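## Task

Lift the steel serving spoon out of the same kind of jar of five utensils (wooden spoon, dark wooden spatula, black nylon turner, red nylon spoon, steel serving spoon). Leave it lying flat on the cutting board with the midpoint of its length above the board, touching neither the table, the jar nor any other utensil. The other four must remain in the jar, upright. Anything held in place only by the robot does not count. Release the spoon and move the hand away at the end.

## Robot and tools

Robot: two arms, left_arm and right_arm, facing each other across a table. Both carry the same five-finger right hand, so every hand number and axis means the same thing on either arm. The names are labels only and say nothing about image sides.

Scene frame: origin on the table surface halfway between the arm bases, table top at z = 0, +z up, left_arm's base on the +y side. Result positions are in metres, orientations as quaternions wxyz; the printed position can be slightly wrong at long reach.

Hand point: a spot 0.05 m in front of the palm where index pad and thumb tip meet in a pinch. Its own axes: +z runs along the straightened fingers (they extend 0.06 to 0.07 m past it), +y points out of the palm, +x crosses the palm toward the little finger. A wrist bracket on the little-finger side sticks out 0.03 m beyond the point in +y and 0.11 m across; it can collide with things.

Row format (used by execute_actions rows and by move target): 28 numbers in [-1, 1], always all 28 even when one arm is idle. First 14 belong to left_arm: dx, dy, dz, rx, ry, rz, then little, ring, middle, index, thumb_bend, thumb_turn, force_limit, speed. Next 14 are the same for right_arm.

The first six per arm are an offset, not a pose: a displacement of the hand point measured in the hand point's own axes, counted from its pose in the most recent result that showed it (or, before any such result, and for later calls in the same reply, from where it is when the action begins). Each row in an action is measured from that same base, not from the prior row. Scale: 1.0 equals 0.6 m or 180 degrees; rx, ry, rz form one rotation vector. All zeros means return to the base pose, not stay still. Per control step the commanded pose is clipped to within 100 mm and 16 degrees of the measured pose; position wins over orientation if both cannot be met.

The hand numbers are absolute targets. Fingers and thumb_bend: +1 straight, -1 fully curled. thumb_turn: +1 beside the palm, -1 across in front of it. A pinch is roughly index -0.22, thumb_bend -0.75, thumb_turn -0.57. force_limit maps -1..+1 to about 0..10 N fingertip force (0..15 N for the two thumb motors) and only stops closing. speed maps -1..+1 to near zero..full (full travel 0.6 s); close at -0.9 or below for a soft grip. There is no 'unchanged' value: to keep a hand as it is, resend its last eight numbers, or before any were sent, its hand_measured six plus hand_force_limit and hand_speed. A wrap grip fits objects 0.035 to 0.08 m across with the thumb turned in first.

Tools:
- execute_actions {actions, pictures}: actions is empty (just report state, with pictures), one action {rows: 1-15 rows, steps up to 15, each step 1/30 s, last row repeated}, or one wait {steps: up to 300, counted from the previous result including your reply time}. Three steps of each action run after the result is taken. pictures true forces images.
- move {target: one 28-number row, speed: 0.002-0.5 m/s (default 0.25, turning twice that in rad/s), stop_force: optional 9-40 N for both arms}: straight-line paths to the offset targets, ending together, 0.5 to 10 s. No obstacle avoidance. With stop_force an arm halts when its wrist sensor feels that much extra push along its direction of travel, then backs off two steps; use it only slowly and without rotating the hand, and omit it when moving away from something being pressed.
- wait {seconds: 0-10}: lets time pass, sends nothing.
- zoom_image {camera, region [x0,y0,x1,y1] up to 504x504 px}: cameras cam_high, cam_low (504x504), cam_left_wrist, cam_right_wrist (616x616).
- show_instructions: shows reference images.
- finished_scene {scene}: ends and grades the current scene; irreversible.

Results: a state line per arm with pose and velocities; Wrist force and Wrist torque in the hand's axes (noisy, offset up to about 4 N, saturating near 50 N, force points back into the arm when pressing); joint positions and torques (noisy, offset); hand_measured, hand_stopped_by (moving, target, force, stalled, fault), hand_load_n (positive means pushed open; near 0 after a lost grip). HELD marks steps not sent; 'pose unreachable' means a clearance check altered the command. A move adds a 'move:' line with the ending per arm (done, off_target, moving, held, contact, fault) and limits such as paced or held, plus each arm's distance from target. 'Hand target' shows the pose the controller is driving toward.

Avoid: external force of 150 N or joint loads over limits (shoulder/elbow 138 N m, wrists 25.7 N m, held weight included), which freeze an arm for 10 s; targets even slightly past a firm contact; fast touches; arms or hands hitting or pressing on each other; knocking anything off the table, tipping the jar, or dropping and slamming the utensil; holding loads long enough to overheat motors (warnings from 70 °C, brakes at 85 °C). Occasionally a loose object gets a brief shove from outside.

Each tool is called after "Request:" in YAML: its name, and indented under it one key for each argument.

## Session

Request:
execute_actions:
  actions: []

Request:
show_instructions:

Scene clock: 0.00 s of 5600.00 s.
left_arm: end_effector_position=(+0.2911, +0.4773, +0.4819) hand_measured=(+1.000, +1.000, +1.000, +1.000, +1.000, +1.000) hand_load_n=(+0.0, +0.0, +0.0, +0.0, +0.0, +0.0) hand_stopped_by=(target, target, target, target, target, target) hand_force_limit=0.00 hand_speed=-0.80 end_effector_quat_wxyz=(-0.006, +0.398, +0.917, +0.002) end_effector_velocity=(+0.000, -0.000, -0.000) end_effector_angular_velocity=(-0.001, -0.000, -0.002) | right_arm: end_effector_position=(+0.1633, -0.2559, +0.4691) hand_measured=(+1.000, +1.000, +1.000, +1.000, +1.000, +1.000) hand_load_n=(+0.0, +0.0, +0.0, +0.0, +0.0, +0.0) hand_stopped_by=(target, target, target, target, target, target) hand_force_limit=0.00 hand_speed=-0.80 end_effector_quat_wxyz=(+0.004, -0.315, +0.949, +0.001) end_effector_velocity=(-0.000, -0.000, +0.000) end_effector_angular_velocity=(-0.001, -0.000, +0.003)
Joint positions: left_arm=[ 0.558 -1.754  1.359  1.977  1.575 -1.858] | right_arm=[-1.178 -1.721  1.364  1.921  1.57  -1.856]
Joint velocities: left_arm=[ 0.    -0.     0.    -0.001  0.     0.002] | right_arm=[ 0.001  0.    -0.     0.     0.001 -0.002]
Joint torques (N m, as the arm reports them, + toward a larger angle): no reading
Motor temperatures (°C, as the motors report them): left_arm=[31 30 30 39 35 42] | right_arm=[33 29 30 40 36 38]
Wrist force (N, on the end effector, along its own x y z axes, offset not removed): no reading
Wrist torque (N m, same axes, about the end effector's origin, offset not removed): no reading
Hand target (left_arm): +0.291, +0.477, +0.482; -0.006, +0.398, +0.917, +0.002
Hand target (right_arm): +0.163, -0.256, +0.469; +0.004, -0.315, +0.949, +0.001

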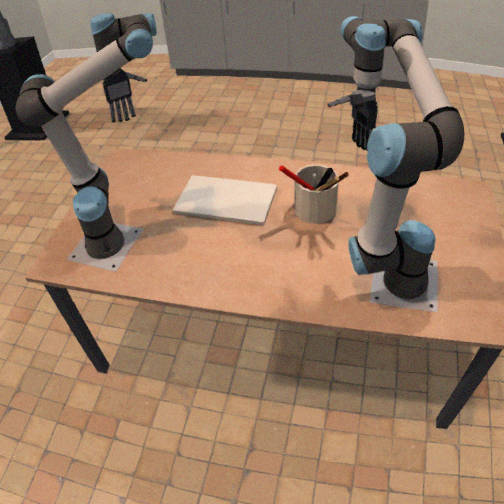

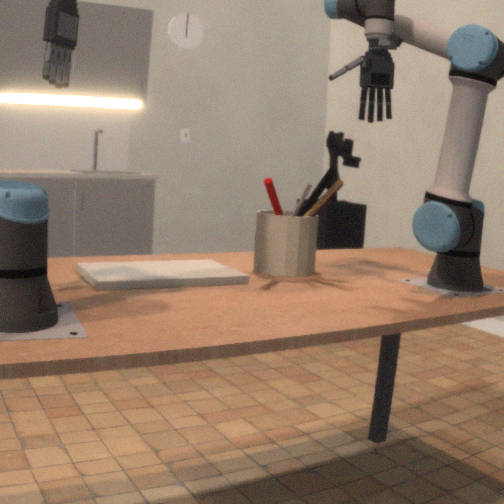

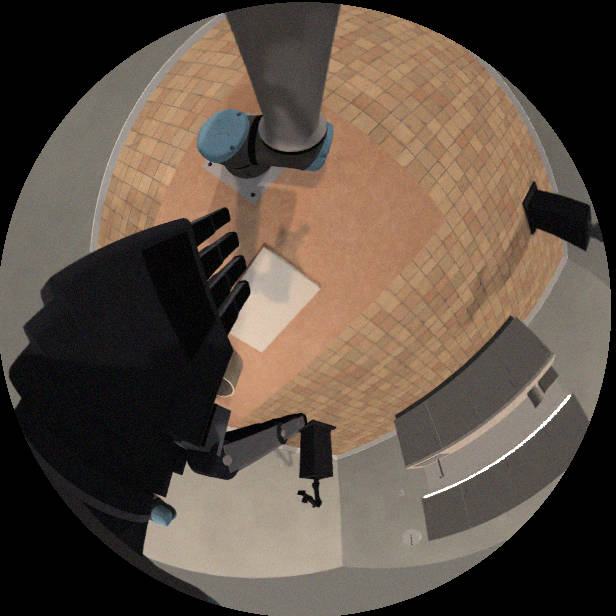

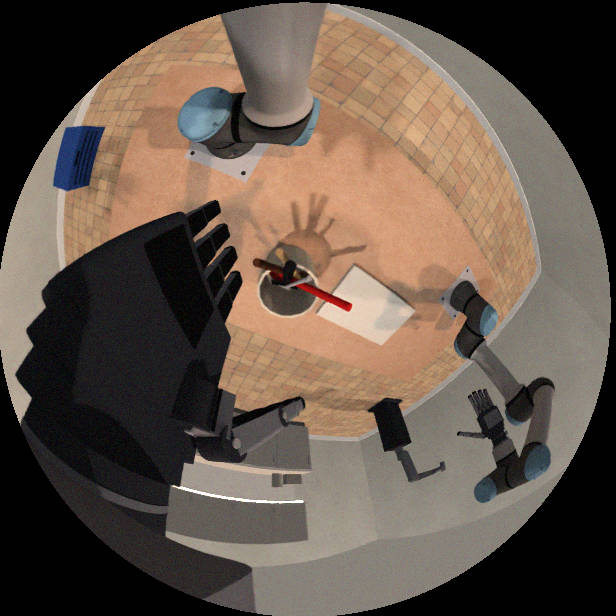

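Reference images for this scene: FIVE-FINGER HAND page 1.

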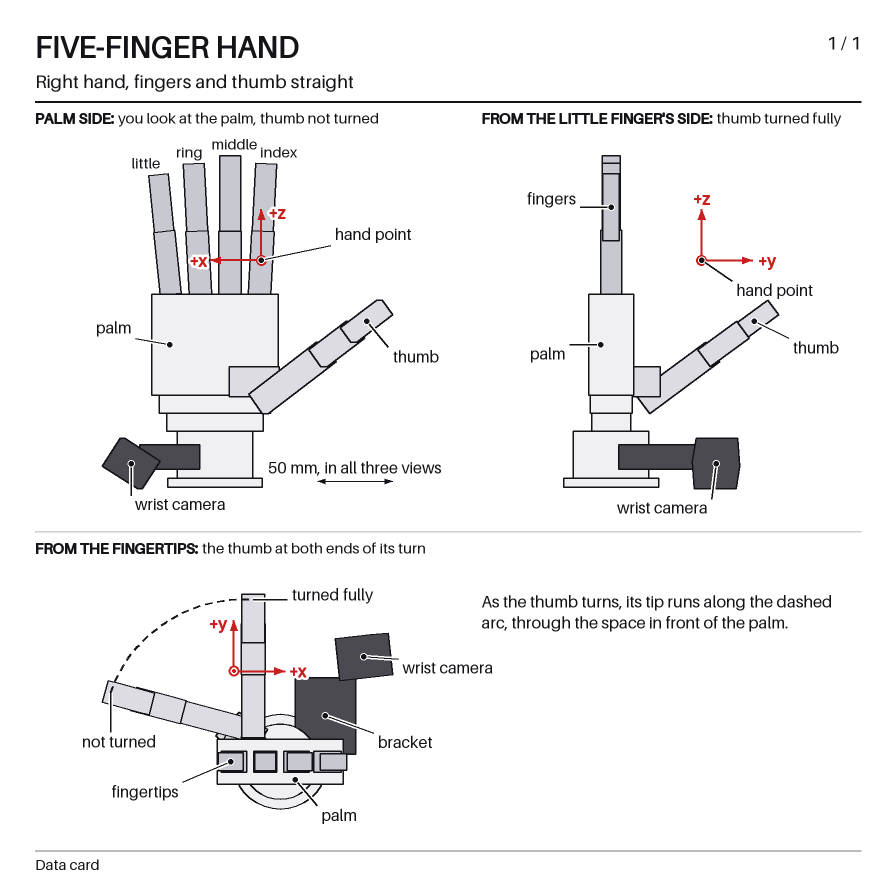

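Request:
zoom_image:
  camera: "cam_right_wrist"
  region: [220,220,380,340]

Request:
zoom_image:
  camera: "cam_low"
  region: [230,150,370,290]

Request:
zoom_image:
  camera: "cam_high"
  region: [250,140,380,240]

Region (220, 220, 380, 340) of cam_right_wrist's 616x616 image, scaled by 3.150, with more detail than that image has; it fills the top 378 rows of this view, and the rest is white.

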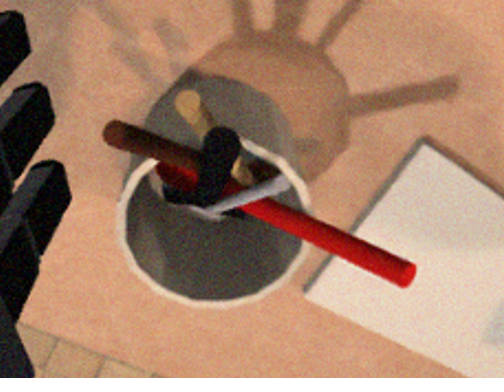

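Region (230, 150, 370, 290) of cam_low's 504x504 image, scaled by 3.600, with more detail than that image has.

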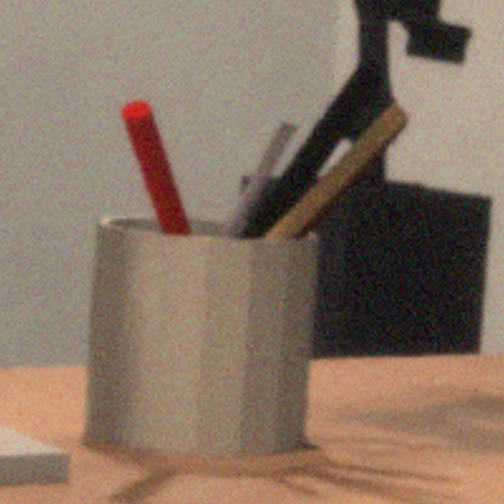

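Region (250, 140, 380, 240) of cam_high's 504x504 image, scaled by 3.877, with more detail than that image has; it fills the top 388 rows of this view, and the rest is white.

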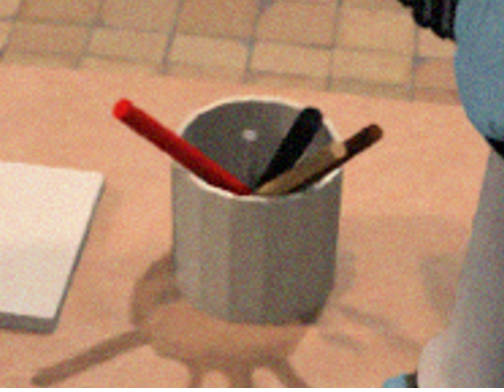

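Request:
move:
  target: [0,0,0,0,0,0,1,1,1,1,1,1,0,-0.8, -0.07,0.01,0.13,0,0,-0.61,-1,-1,-1,0.3,-0.2,-0.57,0.5,-0.3]

Request:
move:
  target: [0,0,0,0,0,0,1,1,1,1,1,1,0,-0.8, 0,0,0,0.03,0.22,0,-1,-1,-1,0.3,-0.2,-0.57,0.5,-0.3]

Scene clock: 4.83 s of 5600.00 s.
left_arm: end_effector_position=(+0.2911, +0.4773, +0.4819) hand_measured=(+1.000, +1.000, +1.000, +1.000, +1.000, +1.000) hand_load_n=(+0.0, +0.0, +0.0, +0.0, +0.0, +0.0) hand_stopped_by=(target, target, target, target, target, target) hand_force_limit=0.00 hand_speed=-0.80 end_effector_quat_wxyz=(-0.006, +0.398, +0.917, +0.002) end_effector_velocity=(+0.000, +0.000, -0.000) end_effector_angular_velocity=(+0.001, -0.001, +0.002) | right_arm: end_effector_position=(+0.1937, -0.2254, +0.3916) hand_measured=(-1.000, -1.000, -1.000, +0.300, -0.200, -0.570) hand_load_n=(+0.0, +0.0, +0.0, +0.0, +0.0, +0.0) hand_stopped_by=(target, target, target, target, target, target) hand_force_limit=0.50 hand_speed=-0.30 end_effector_quat_wxyz=(+0.003, -0.957, +0.289, -0.003) end_effector_velocity=(+0.000, +0.000, -0.001) end_effector_angular_velocity=(+0.001, +0.001, +0.014)
Joint positions: left_arm=[ 0.558 -1.754  1.359  1.977  1.575 -1.858] | right_arm=[-0.906 -1.37   1.206  1.727  1.572 -3.499]
Joint velocities: left_arm=[ 0.002  0.001  0.    -0.    -0.001 -0.001] | right_arm=[ 0.002  0.001  0.    -0.001 -0.001 -0.012]
Joint torques (N m, as the arm reports them, + toward a larger angle): left_arm=[ -0.25  -9.33 -19.2    2.1    0.11   0.08] | right_arm=[ 12.7  -17.91 -29.03  -0.19  -1.76  -2.34]
Motor temperatures (°C, as the motors report them): left_arm=[31 30 30 39 35 42] | right_arm=[33 29 30 40 36 38]
Wrist force (N, on the end effector, along its own x y z axes, offset not removed): left_arm=[0.1 -1.4 0.6] | right_arm=[0.7 2.0 1.6]
Wrist torque (N m, same axes, about the end effector's origin, offset not removed): left_arm=[-0.19 -0.26 0.08] | right_arm=[0.33 -0.27 0.14]
Hand target (left_arm): +0.291, +0.477, +0.482; -0.006, +0.398, +0.917, +0.002
Hand target (right_arm): +0.194, -0.225, +0.392; -0.003, +0.958, -0.288, +0.003
Off the commanded pose (left_arm): 0.000 m, 0 deg.
Off the commanded pose (right_arm): 0.000 m, 0 deg.
Kept back: nothing.
move: done

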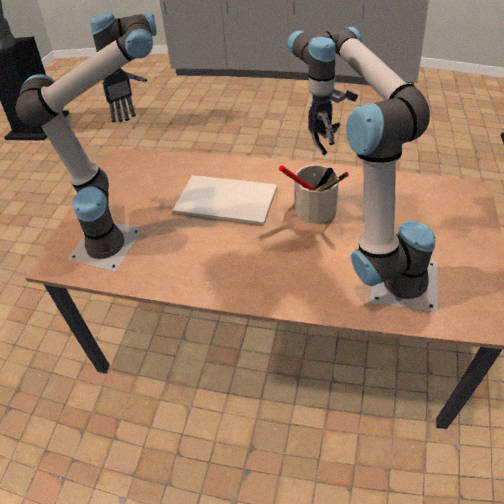

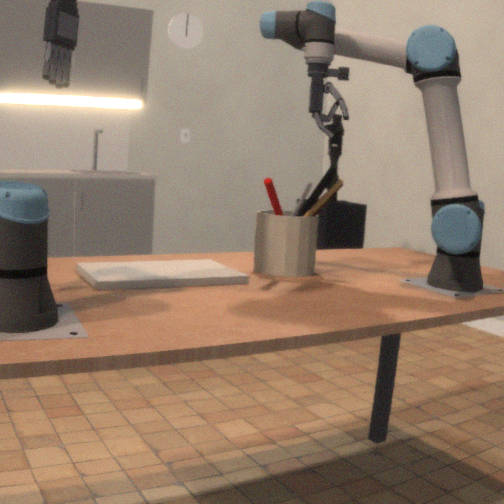

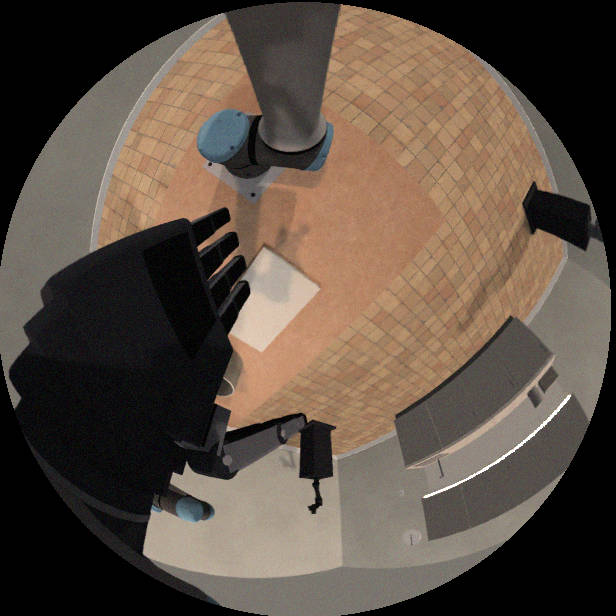

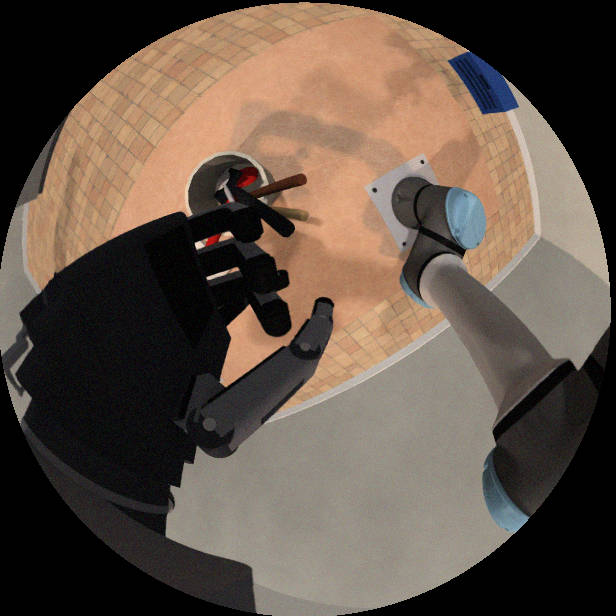

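Scene clock: 6.53 s of 5600.00 s.
left_arm: end_effector_position=(+0.2911, +0.4773, +0.4819) hand_measured=(+1.000, +1.000, +1.000, +1.000, +1.000, +1.000) hand_load_n=(+0.0, +0.0, +0.0, +0.0, +0.0, +0.0) hand_stopped_by=(target, target, target, target, target, target) hand_force_limit=0.00 hand_speed=-0.80 end_effector_quat_wxyz=(-0.006, +0.398, +0.917, +0.002) end_effector_velocity=(-0.000, +0.000, +0.000) end_effector_angular_velocity=(-0.001, -0.001, -0.001) | right_arm: end_effector_position=(+0.1936, -0.2246, +0.3922) hand_measured=(-1.000, -1.000, -1.000, +0.300, -0.200, -0.570) hand_load_n=(+0.0, +0.0, +0.0, +0.0, +0.0, +0.0) hand_stopped_by=(target, target, target, target, target, target) hand_force_limit=0.50 hand_speed=-0.30 end_effector_quat_wxyz=(-0.037, -0.920, +0.277, -0.275) end_effector_velocity=(+0.000, -0.000, +0.000) end_effector_angular_velocity=(-0.001, -0.001, +0.000)
Joint positions: left_arm=[ 0.558 -1.754  1.359  1.977  1.575 -1.858] | right_arm=[-0.551 -1.367  1.223  1.614  2.126 -3.173]
Joint velocities: left_arm=[-0.001 -0.002  0.    -0.    -0.    -0.   ] | right_arm=[-0.    -0.     0.    -0.     0.001 -0.   ]
Joint torques (N m, as the arm reports them, + toward a larger angle): left_arm=[ -0.4   -9.42 -18.71   2.07   0.14   0.08] | right_arm=[-11.48 -24.82 -29.43   2.89  -0.8   -2.22]
Motor temperatures (°C, as the motors report them): left_arm=[31 30 30 39 35 42] | right_arm=[33 29 30 40 36 38]
Wrist force (N, on the end effector, along its own x y z axes, offset not removed): left_arm=[-0.4 -0.3 0.9] | right_arm=[1.8 0.2 3.1]
Wrist torque (N m, same axes, about the end effector's origin, offset not removed): left_arm=[-0.11 -0.23 0.08] | right_arm=[-0.06 -0.49 0.08]
Hand target (left_arm): +0.291, +0.477, +0.482; -0.006, +0.398, +0.917, +0.002
Hand target (right_arm): +0.194, -0.225, +0.392; +0.037, +0.920, -0.277, +0.275
Off the commanded pose (left_arm): 0.000 m, 0 deg.
Off the commanded pose (right_arm): 0.001 m, 8 deg.
Kept back: nothing.
move: held (right_arm); limits=held; held on 10 of 51 steps (right_arm), including the last (right_arm)
pose unreachable (right arm): on one or more control steps of this call this arm could not follow its commanded pose, so it was not sent that pose on those steps. On the call's last step it was still not sent that pose. It may still have moved: this result reports where it is.
cause: the commanded pose would bring two parts of the arm too close to each other (joints 4 (wrist 1) to 6 (wrist 3) lie between them).

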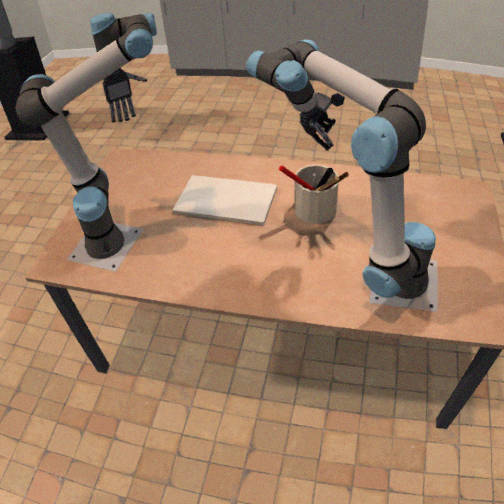

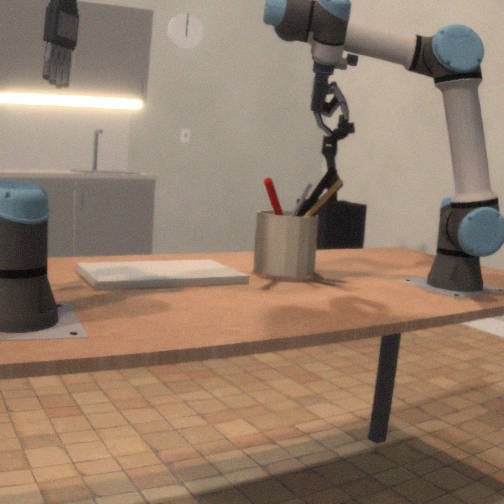

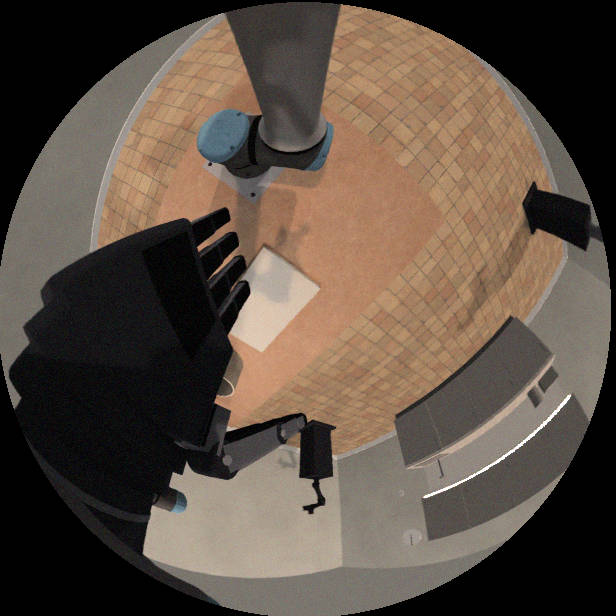

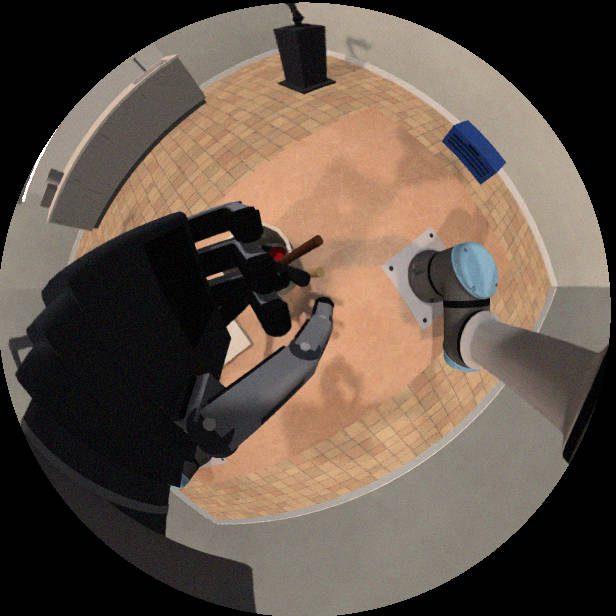

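Request:
move:
  target: [0,0,0,0,0,0,1,1,1,1,1,1,0,-0.8, -0.003,-0.03,0.198,0,0,0,-1,-1,-1,0.3,-0.2,-0.57,0.5,-0.3]
  speed: 0.12

Scene clock: 8.90 s of 5600.00 s.
left_arm: end_effector_position=(+0.2911, +0.4773, +0.4819) hand_measured=(+1.000, +1.000, +1.000, +1.000, +1.000, +1.000) hand_load_n=(+0.0, +0.0, +0.0, +0.0, +0.0, +0.0) hand_stopped_by=(target, target, target, target, target, target) hand_force_limit=0.00 hand_speed=-0.80 end_effector_quat_wxyz=(-0.006, +0.398, +0.917, +0.002) end_effector_velocity=(+0.000, +0.000, +0.000) end_effector_angular_velocity=(-0.000, -0.001, +0.000) | right_arm: end_effector_position=(+0.2592, -0.2348, +0.2925) hand_measured=(-1.000, -1.000, -1.000, +0.300, -0.200, -0.570) hand_load_n=(+0.0, +0.0, +0.0, +0.0, +0.0, +0.0) hand_stopped_by=(target, target, target, target, target, target) hand_force_limit=0.50 hand_speed=-0.30 end_effector_quat_wxyz=(-0.037, -0.920, +0.277, -0.275) end_effector_velocity=(+0.001, +0.000, -0.002) end_effector_angular_velocity=(+0.002, +0.001, +0.002)
Joint positions: left_arm=[ 0.558 -1.754  1.359  1.977  1.575 -1.858] | right_arm=[-0.703 -1.347  1.43   1.296  2.104 -3.349]
Joint velocities: left_arm=[ 0.    -0.001  0.    -0.    -0.001 -0.   ] | right_arm=[-0.003  0.001  0.004 -0.008 -0.003 -0.006]
Joint torques (N m, as the arm reports them, + toward a larger angle): left_arm=[ -0.19  -9.66 -18.9    2.13   0.12  -0.01] | right_arm=[-12.94 -15.41  -8.41   0.04  -0.76  -1.85]
Motor temperatures (°C, as the motors report them): left_arm=[31 30 30 39 35 42] | right_arm=[33 29 30 40 36 38]
Wrist force (N, on the end effector, along its own x y z axes, offset not removed): left_arm=[1.9 -1.6 0.4] | right_arm=[1.6 3.4 1.8]
Wrist torque (N m, same axes, about the end effector's origin, offset not removed): left_arm=[-0.24 -0.53 0.18] | right_arm=[0.53 -0.41 0.11]
Hand target (left_arm): +0.291, +0.477, +0.482; -0.006, +0.398, +0.917, +0.002
Hand target (right_arm): +0.259, -0.235, +0.292; +0.037, +0.920, -0.277, +0.275
Off the commanded pose (left_arm): 0.000 m, 0 deg.
Off the commanded pose (right_arm): 0.001 m, 0 deg.
Kept back: nothing.
move: done

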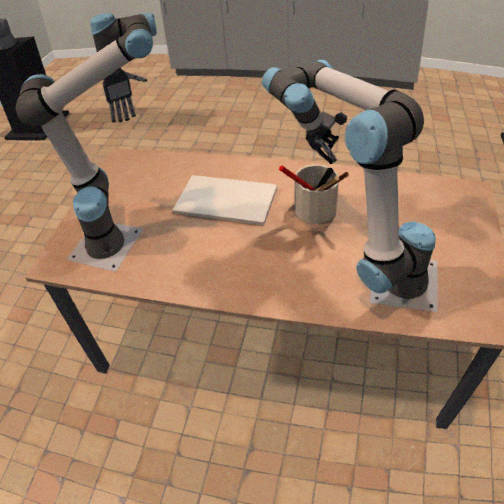

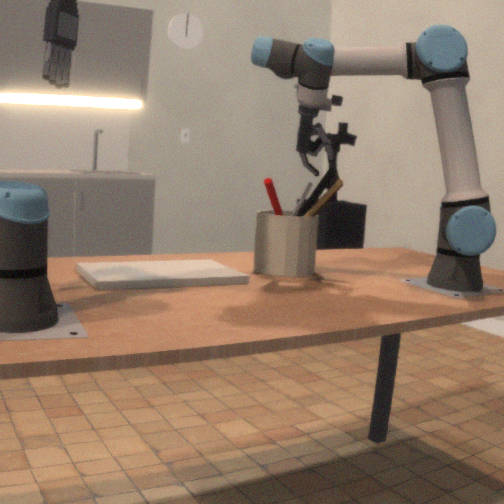

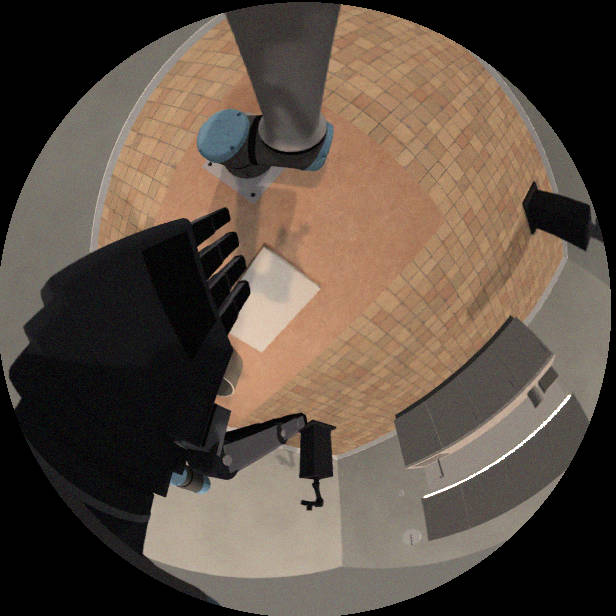

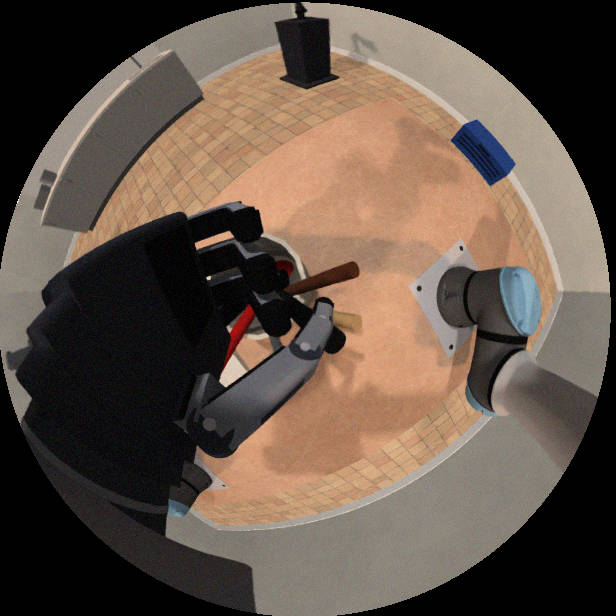

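Request:
move:
  target: [0,0,0,0,0,0,1,1,1,1,1,1,0,-0.8, 0.2,-0.057,-0.006,0.033,-0.647,0.433,-1,-1,-1,0.3,-0.2,-0.57,0.5,-0.3]
  speed: 0.2

Scene clock: 16.07 s of 5600.00 s.
left_arm: end_effector_position=(+0.2911, +0.4773, +0.4819) hand_measured=(+1.000, +1.000, +1.000, +1.000, +1.000, +1.000) hand_load_n=(+0.0, +0.0, +0.0, +0.0, +0.0, +0.0) hand_stopped_by=(target, target, target, target, target, target) hand_force_limit=0.00 hand_speed=-0.80 end_effector_quat_wxyz=(-0.006, +0.398, +0.917, +0.002) end_effector_velocity=(-0.000, +0.000, +0.000) end_effector_angular_velocity=(-0.001, +0.001, +0.001) | right_arm: end_effector_position=(+0.3582, -0.2634, +0.3614) hand_measured=(-1.000, -1.000, -1.000, +0.300, -0.200, -0.570) hand_load_n=(+0.0, +0.0, +0.0, +0.0, +0.0, +0.0) hand_stopped_by=(target, target, target, target, target, target) hand_force_limit=0.50 hand_speed=-0.30 end_effector_quat_wxyz=(+0.382, -0.385, +0.594, +0.594) end_effector_velocity=(-0.000, +0.001, +0.001) end_effector_angular_velocity=(+0.016, +0.002, -0.002)
Joint positions: left_arm=[ 0.558 -1.754  1.359  1.977  1.575 -1.858] | right_arm=[-1.883 -1.176  2.254  2.06   0.353 -4.285]
Joint velocities: left_arm=[ 0.001 -0.001 -0.     0.     0.001 -0.   ] | right_arm=[ 0.003  0.001  0.016  0.03  -0.005 -0.043]
Joint torques (N m, as the arm reports them, + toward a larger angle): left_arm=[  0.07  -9.04 -19.41   2.13   0.13   0.05] | right_arm=[ 11.79 -11.7   -0.34   3.47  -1.49  -2.43]
Motor temperatures (°C, as the motors report them): left_arm=[31 30 30 39 35 42] | right_arm=[33 29 30 40 36 38]
Wrist force (N, on the end effector, along its own x y z axes, offset not removed): left_arm=[-0.3 -1.5 0.3] | right_arm=[2.5 2.0 2.0]
Wrist torque (N m, same axes, about the end effector's origin, offset not removed): left_arm=[-0.27 -0.16 0.03] | right_arm=[0.22 -0.71 0.05]
Hand target (left_arm): +0.291, +0.477, +0.482; -0.006, +0.398, +0.917, +0.002
Hand target (right_arm): +0.358, -0.263, +0.362; +0.382, -0.384, +0.593, +0.595
Off the commanded pose (left_arm): 0.000 m, 0 deg.
Off the commanded pose (right_arm): 0.001 m, 0 deg.
Kept back: nothing.
move: done

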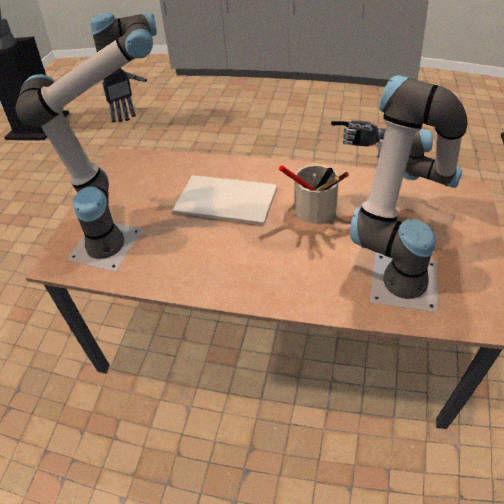

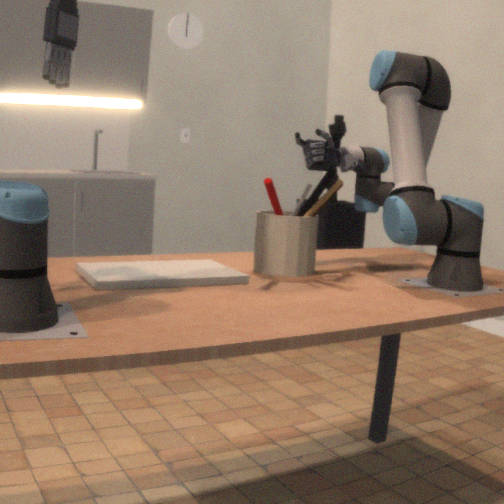

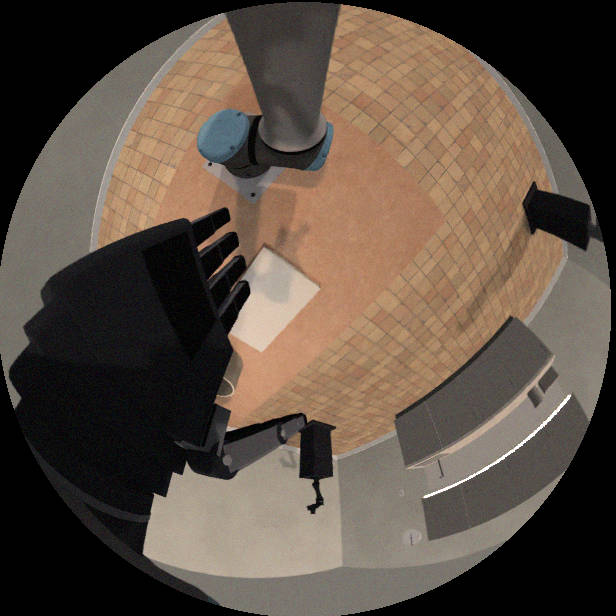

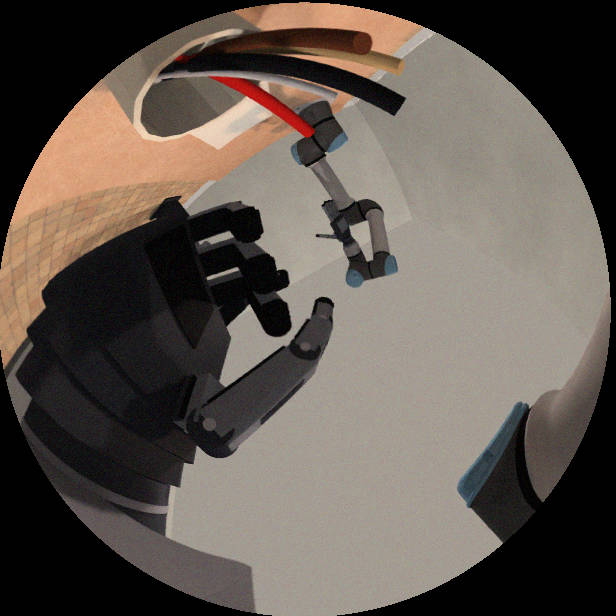

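Request:
move:
  target: [0,0,0,0,0,0,1,1,1,1,1,1,0,-0.8, 0.23,-0.1,0.04,0,0,0,-1,-1,-1,0.3,-0.2,-0.57,0.5,-0.3]
  speed: 0.12

Scene clock: 27.73 s of 5600.00 s.
left_arm: end_effector_position=(+0.2911, +0.4773, +0.4819) hand_measured=(+1.000, +1.000, +1.000, +1.000, +1.000, +1.000) hand_load_n=(+0.0, +0.0, +0.0, +0.0, +0.0, +0.0) hand_stopped_by=(target, target, target, target, target, target) hand_force_limit=0.00 hand_speed=-0.80 end_effector_quat_wxyz=(-0.006, +0.398, +0.917, +0.002) end_effector_velocity=(-0.000, +0.000, +0.000) end_effector_angular_velocity=(-0.001, -0.000, +0.000) | right_arm: end_effector_position=(+0.3595, -0.2431, +0.2292) hand_measured=(-1.000, -1.000, -1.000, +0.300, -0.200, -0.570) hand_load_n=(-5.0, +0.0, +0.0, +0.0, +0.0, +0.0) hand_stopped_by=(target, target, target, target, target, target) hand_force_limit=0.50 hand_speed=-0.30 end_effector_quat_wxyz=(+0.377, -0.377, +0.596, +0.601) end_effector_velocity=(-0.000, -0.000, -0.000) end_effector_angular_velocity=(+0.000, -0.001, +0.001)
Joint positions: left_arm=[ 0.558 -1.754  1.359  1.977  1.575 -1.858] | right_arm=[-1.827 -0.787  2.237  1.714  0.297 -4.287]
Joint velocities: left_arm=[ 0. -0. -0. -0.  0.  0.] | right_arm=[ 0.     0.    -0.    -0.     0.001 -0.001]
Joint torques (N m, as the arm reports them, + toward a larger angle): left_arm=[  0.39 -10.38 -19.08   2.08   0.15   0.17] | right_arm=[  0.22 -30.84  -3.06  -0.45   0.42   0.24]
Motor temperatures (°C, as the motors report them): left_arm=[31 30 30 39 35 42] | right_arm=[33 29 30 40 36 38]
Wrist force (N, on the end effector, along its own x y z axes, offset not removed): left_arm=[0.2 -0.8 1.0] | right_arm=[-25.8 14.7 -11.3]
Wrist torque (N m, same axes, about the end effector's origin, offset not removed): left_arm=[-0.14 -0.30 0.05] | right_arm=[0.70 0.60 -0.17]
Hand target (left_arm): +0.291, +0.477, +0.482; -0.006, +0.398, +0.917, +0.002
Hand target (right_arm): +0.360, -0.243, +0.229; +0.377, -0.377, +0.596, +0.601
Off the commanded pose (left_arm): 0.000 m, 0 deg.
Off the commanded pose (right_arm): 0.019 m, 1 deg.
FORCE FAULT: contact force on the right arm reached its limit, and that arm stopped for 10 seconds. The contact can be on any part of that arm, not only on its tool. That arm's remaining commands of this call were not run. That arm holds still and accepts commands again. Move the arm away from the contact; if what it grips holds it there, let go first. Pushing or pulling that hard again can fault the arm again.
Kept back: nothing.
move: fault (right_arm)

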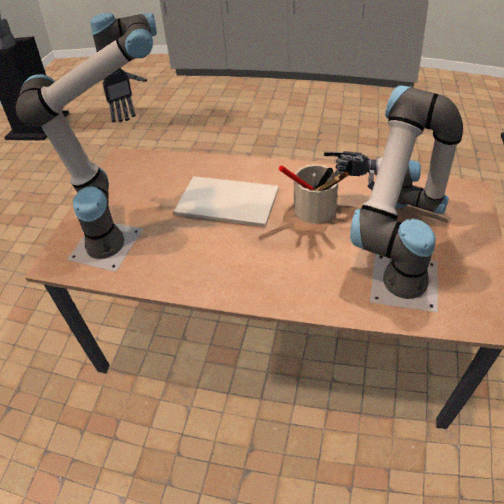

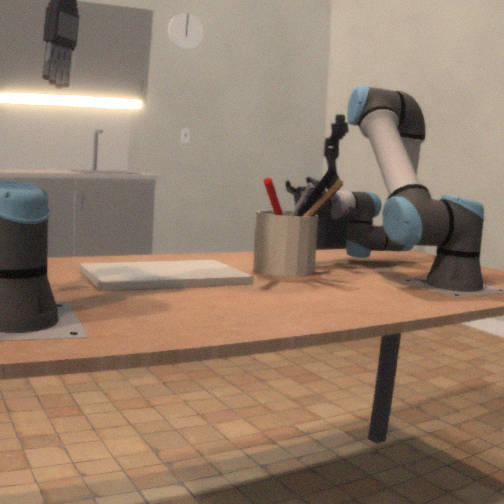

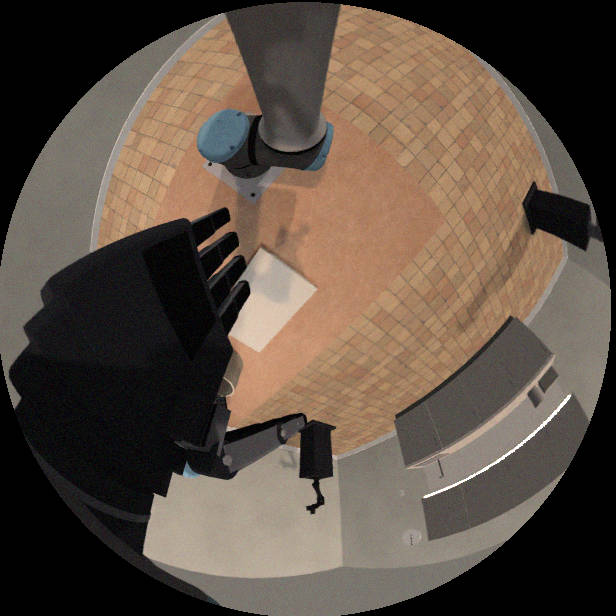

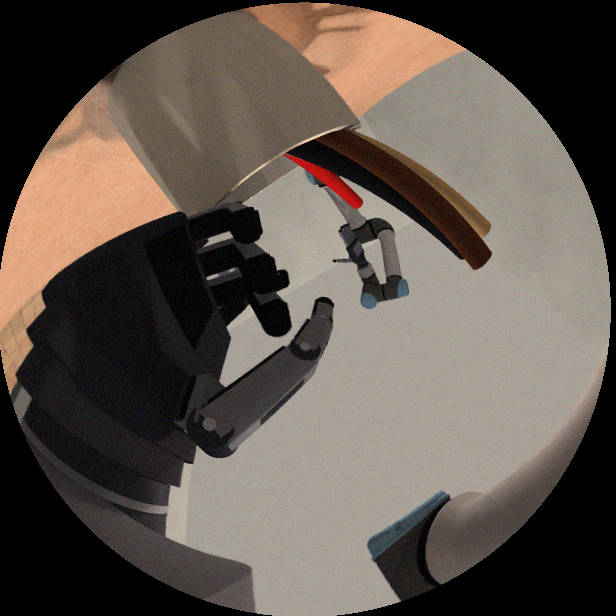

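Request:
move:
  target: [0,0,0,0,0,0,1,1,1,1,1,1,0,-0.8, -0.09,0.02,0,0,0,0,-1,-1,-1,0.3,-0.2,-0.57,0.5,-0.3]
  speed: 0.05

Request:
zoom_image:
  camera: "cam_high"
  region: [250,110,450,240]

Request:
zoom_image:
  camera: "cam_low"
  region: [230,130,400,290]

Scene clock: 29.53 s of 5600.00 s.
left_arm: end_effector_position=(+0.2911, +0.4773, +0.4819) hand_measured=(+1.000, +1.000, +1.000, +1.000, +1.000, +1.000) hand_load_n=(+0.0, +0.0, +0.0, +0.0, +0.0, +0.0) hand_stopped_by=(target, target, target, target, target, target) hand_force_limit=0.00 hand_speed=-0.80 end_effector_quat_wxyz=(-0.006, +0.398, +0.917, +0.002) end_effector_velocity=(-0.000, +0.000, -0.000) end_effector_angular_velocity=(-0.001, +0.000, +0.000) | right_arm: end_effector_position=(+0.3719, -0.2434, +0.2827) hand_measured=(-1.000, -1.000, -1.000, +0.300, -0.200, -0.570) hand_load_n=(+0.0, +0.0, +0.0, +0.0, +0.0, +0.0) hand_stopped_by=(target, target, target, target, target, target) hand_force_limit=0.50 hand_speed=-0.30 end_effector_quat_wxyz=(+0.377, -0.377, +0.596, +0.601) end_effector_velocity=(+0.000, -0.000, +0.002) end_effector_angular_velocity=(+0.001, -0.001, +0.002)
Joint positions: left_arm=[ 0.558 -1.754  1.359  1.977  1.575 -1.858] | right_arm=[-1.818 -0.935  2.226  1.874  0.288 -4.287]
Joint velocities: left_arm=[ 0.001 -0.     0.    -0.001  0.001  0.   ] | right_arm=[ 0.    -0.006 -0.001  0.009  0.001 -0.003]
Joint torques (N m, as the arm reports them, + toward a larger angle): left_arm=[  0.39  -9.69 -19.65   2.09   0.16   0.06] | right_arm=[ 13.99 -37.17 -17.17   3.06  -1.58  -1.65]
Motor temperatures (°C, as the motors report them): left_arm=[31 30 30 39 35 42] | right_arm=[33 29 30 40 36 38]
Wrist force (N, on the end effector, along its own x y z axes, offset not removed): left_arm=[-0.2 0.9 1.2] | right_arm=[1.3 1.0 2.6]
Wrist torque (N m, same axes, about the end effector's origin, offset not removed): left_arm=[0.10 -0.21 0.09] | right_arm=[0.14 -0.42 0.05]
Hand target (left_arm): +0.291, +0.477, +0.482; -0.006, +0.398, +0.917, +0.002
Hand target (right_arm): +0.372, -0.243, +0.283; +0.377, -0.377, +0.596, +0.601
Off the commanded pose (left_arm): 0.000 m, 0 deg.
Off the commanded pose (right_arm): 0.000 m, 0 deg.
Kept back: nothing.
move: done

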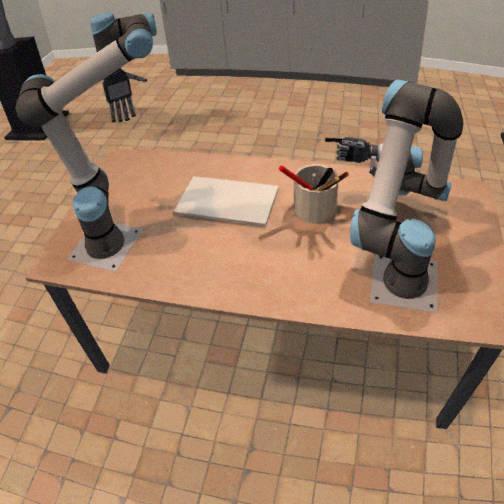

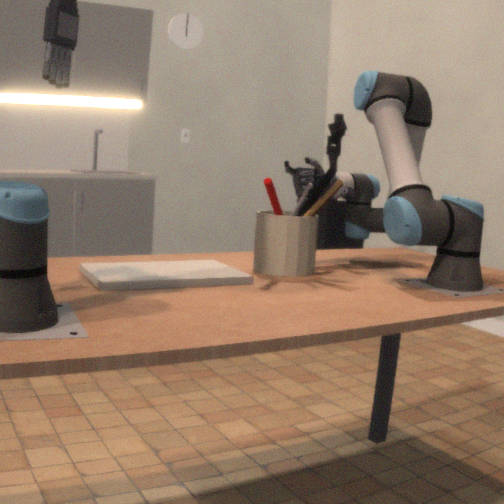

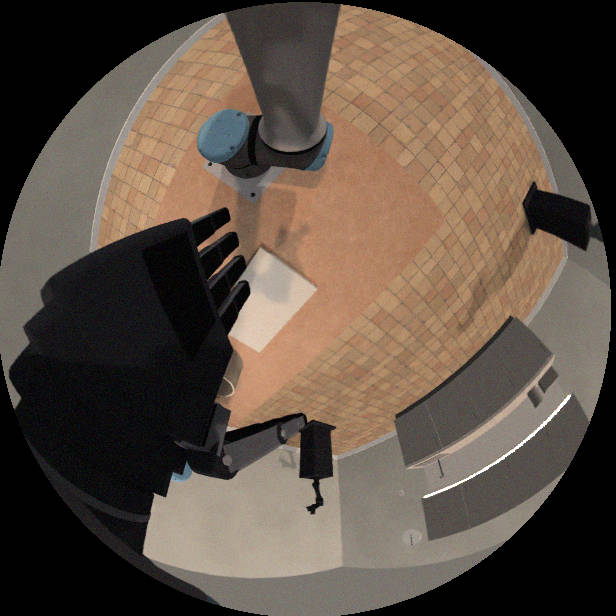

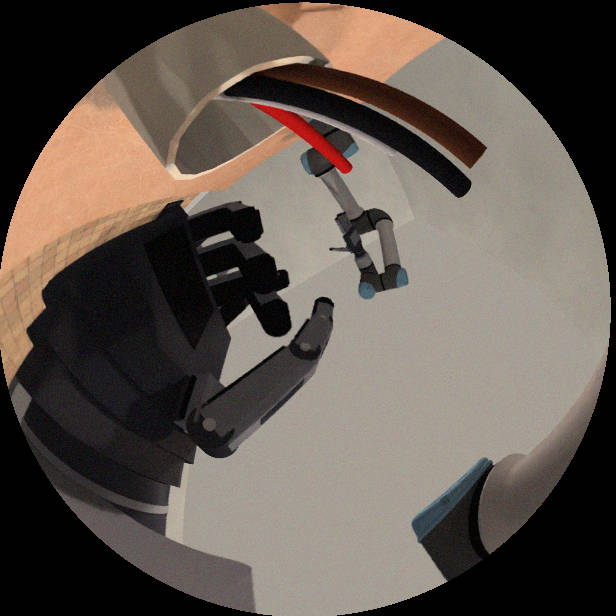

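Region (250, 110, 450, 240) of cam_high's 504x504 image, scaled by 2.520, with more detail than that image has; it fills the top 328 rows of this view, and the rest is white.

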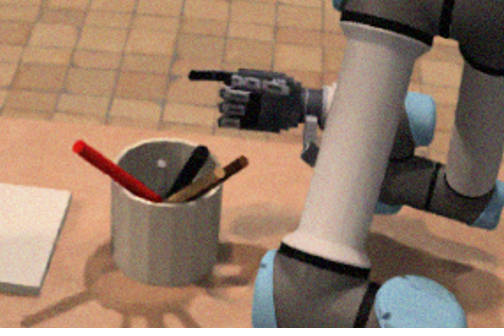

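Region (230, 130, 400, 290) of cam_low's 504x504 image, scaled by 2.965, with more detail than that image has; it fills the top 474 rows of this view, and the rest is white.

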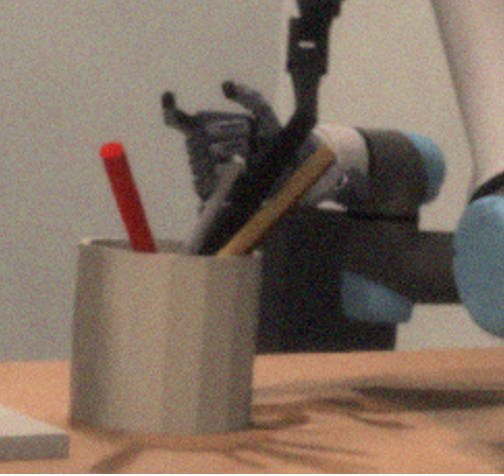

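Request:
move:
  target: [0,0,0,0,0,0,1,1,1,1,1,1,0,-0.8, 0.06,-0.04,-0.012,0,0,-0.13,1,1,1,0.3,-0.2,-0.57,0.5,-0.3]
  speed: 0.05

Scene clock: 34.40 s of 5600.00 s.
left_arm: end_effector_position=(+0.2911, +0.4773, +0.4819) hand_measured=(+1.000, +1.000, +1.000, +1.000, +1.000, +1.000) hand_load_n=(+0.0, +0.0, +0.0, +0.0, +0.0, +0.0) hand_stopped_by=(target, target, target, target, target, target) hand_force_limit=0.00 hand_speed=-0.80 end_effector_quat_wxyz=(-0.006, +0.398, +0.917, +0.002) end_effector_velocity=(+0.000, -0.000, -0.000) end_effector_angular_velocity=(+0.001, -0.000, -0.000) | right_arm: end_effector_position=(+0.3780, -0.2503, +0.2401) hand_measured=(+1.000, +1.000, +1.000, +0.300, -0.200, -0.570) hand_load_n=(+0.0, +0.0, +0.0, +0.0, +0.0, +0.0) hand_stopped_by=(target, target, target, target, target, target) hand_force_limit=0.50 hand_speed=-0.30 end_effector_quat_wxyz=(+0.490, -0.489, +0.508, +0.513) end_effector_velocity=(+0.001, -0.001, -0.001) end_effector_angular_velocity=(+0.003, -0.014, -0.001)
Joint positions: left_arm=[ 0.558 -1.754  1.359  1.977  1.575 -1.858] | right_arm=[-1.818 -0.855  2.15   1.868  0.288 -4.692]
Joint velocities: left_arm=[ 0.001  0.001  0.    -0.001 -0.001  0.001] | right_arm=[-0.001  0.003 -0.001  0.007 -0.    -0.023]
Joint torques (N m, as the arm reports them, + toward a larger angle): left_arm=[  0.45  -9.36 -19.77   2.14   0.18   0.14] | right_arm=[-12.11 -22.84 -15.41   3.15   2.18  -1.67]
Motor temperatures (°C, as the motors report them): left_arm=[31 30 30 39 35 42] | right_arm=[33 29 30 40 36 38]
Wrist force (N, on the end effector, along its own x y z axes, offset not removed): left_arm=[0.3 -1.0 0.9] | right_arm=[-0.1 3.1 1.2]
Wrist torque (N m, same axes, about the end effector's origin, offset not removed): left_arm=[-0.17 -0.27 0.12] | right_arm=[0.66 -0.16 0.00]
Hand target (left_arm): +0.291, +0.477, +0.482; -0.006, +0.398, +0.917, +0.002
Hand target (right_arm): +0.378, -0.250, +0.240; +0.491, -0.490, +0.507, +0.512
Off the commanded pose (left_arm): 0.000 m, 0 deg.
Off the commanded pose (right_arm): 0.000 m, 0 deg.
Kept back: nothing.
move: done

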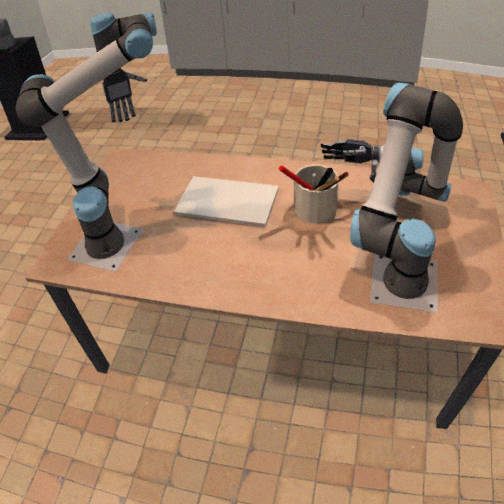

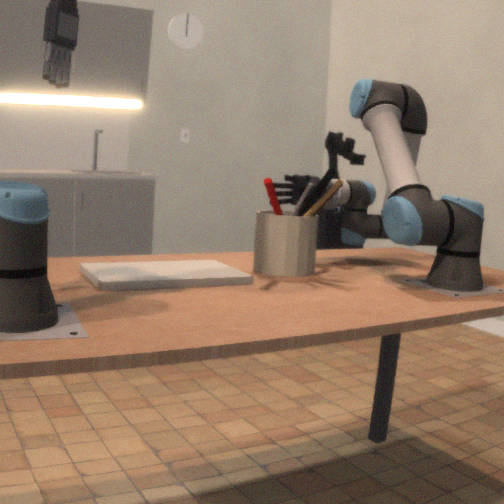

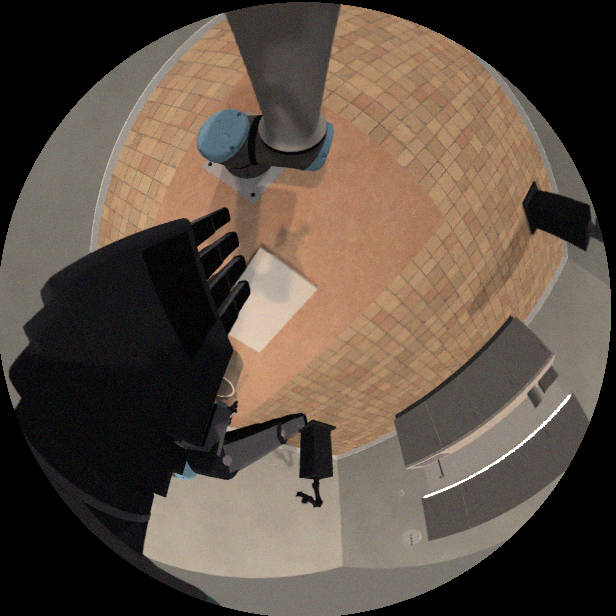

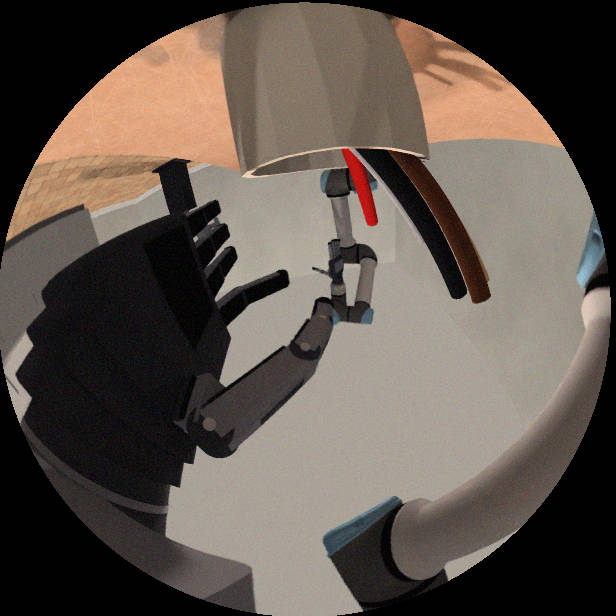

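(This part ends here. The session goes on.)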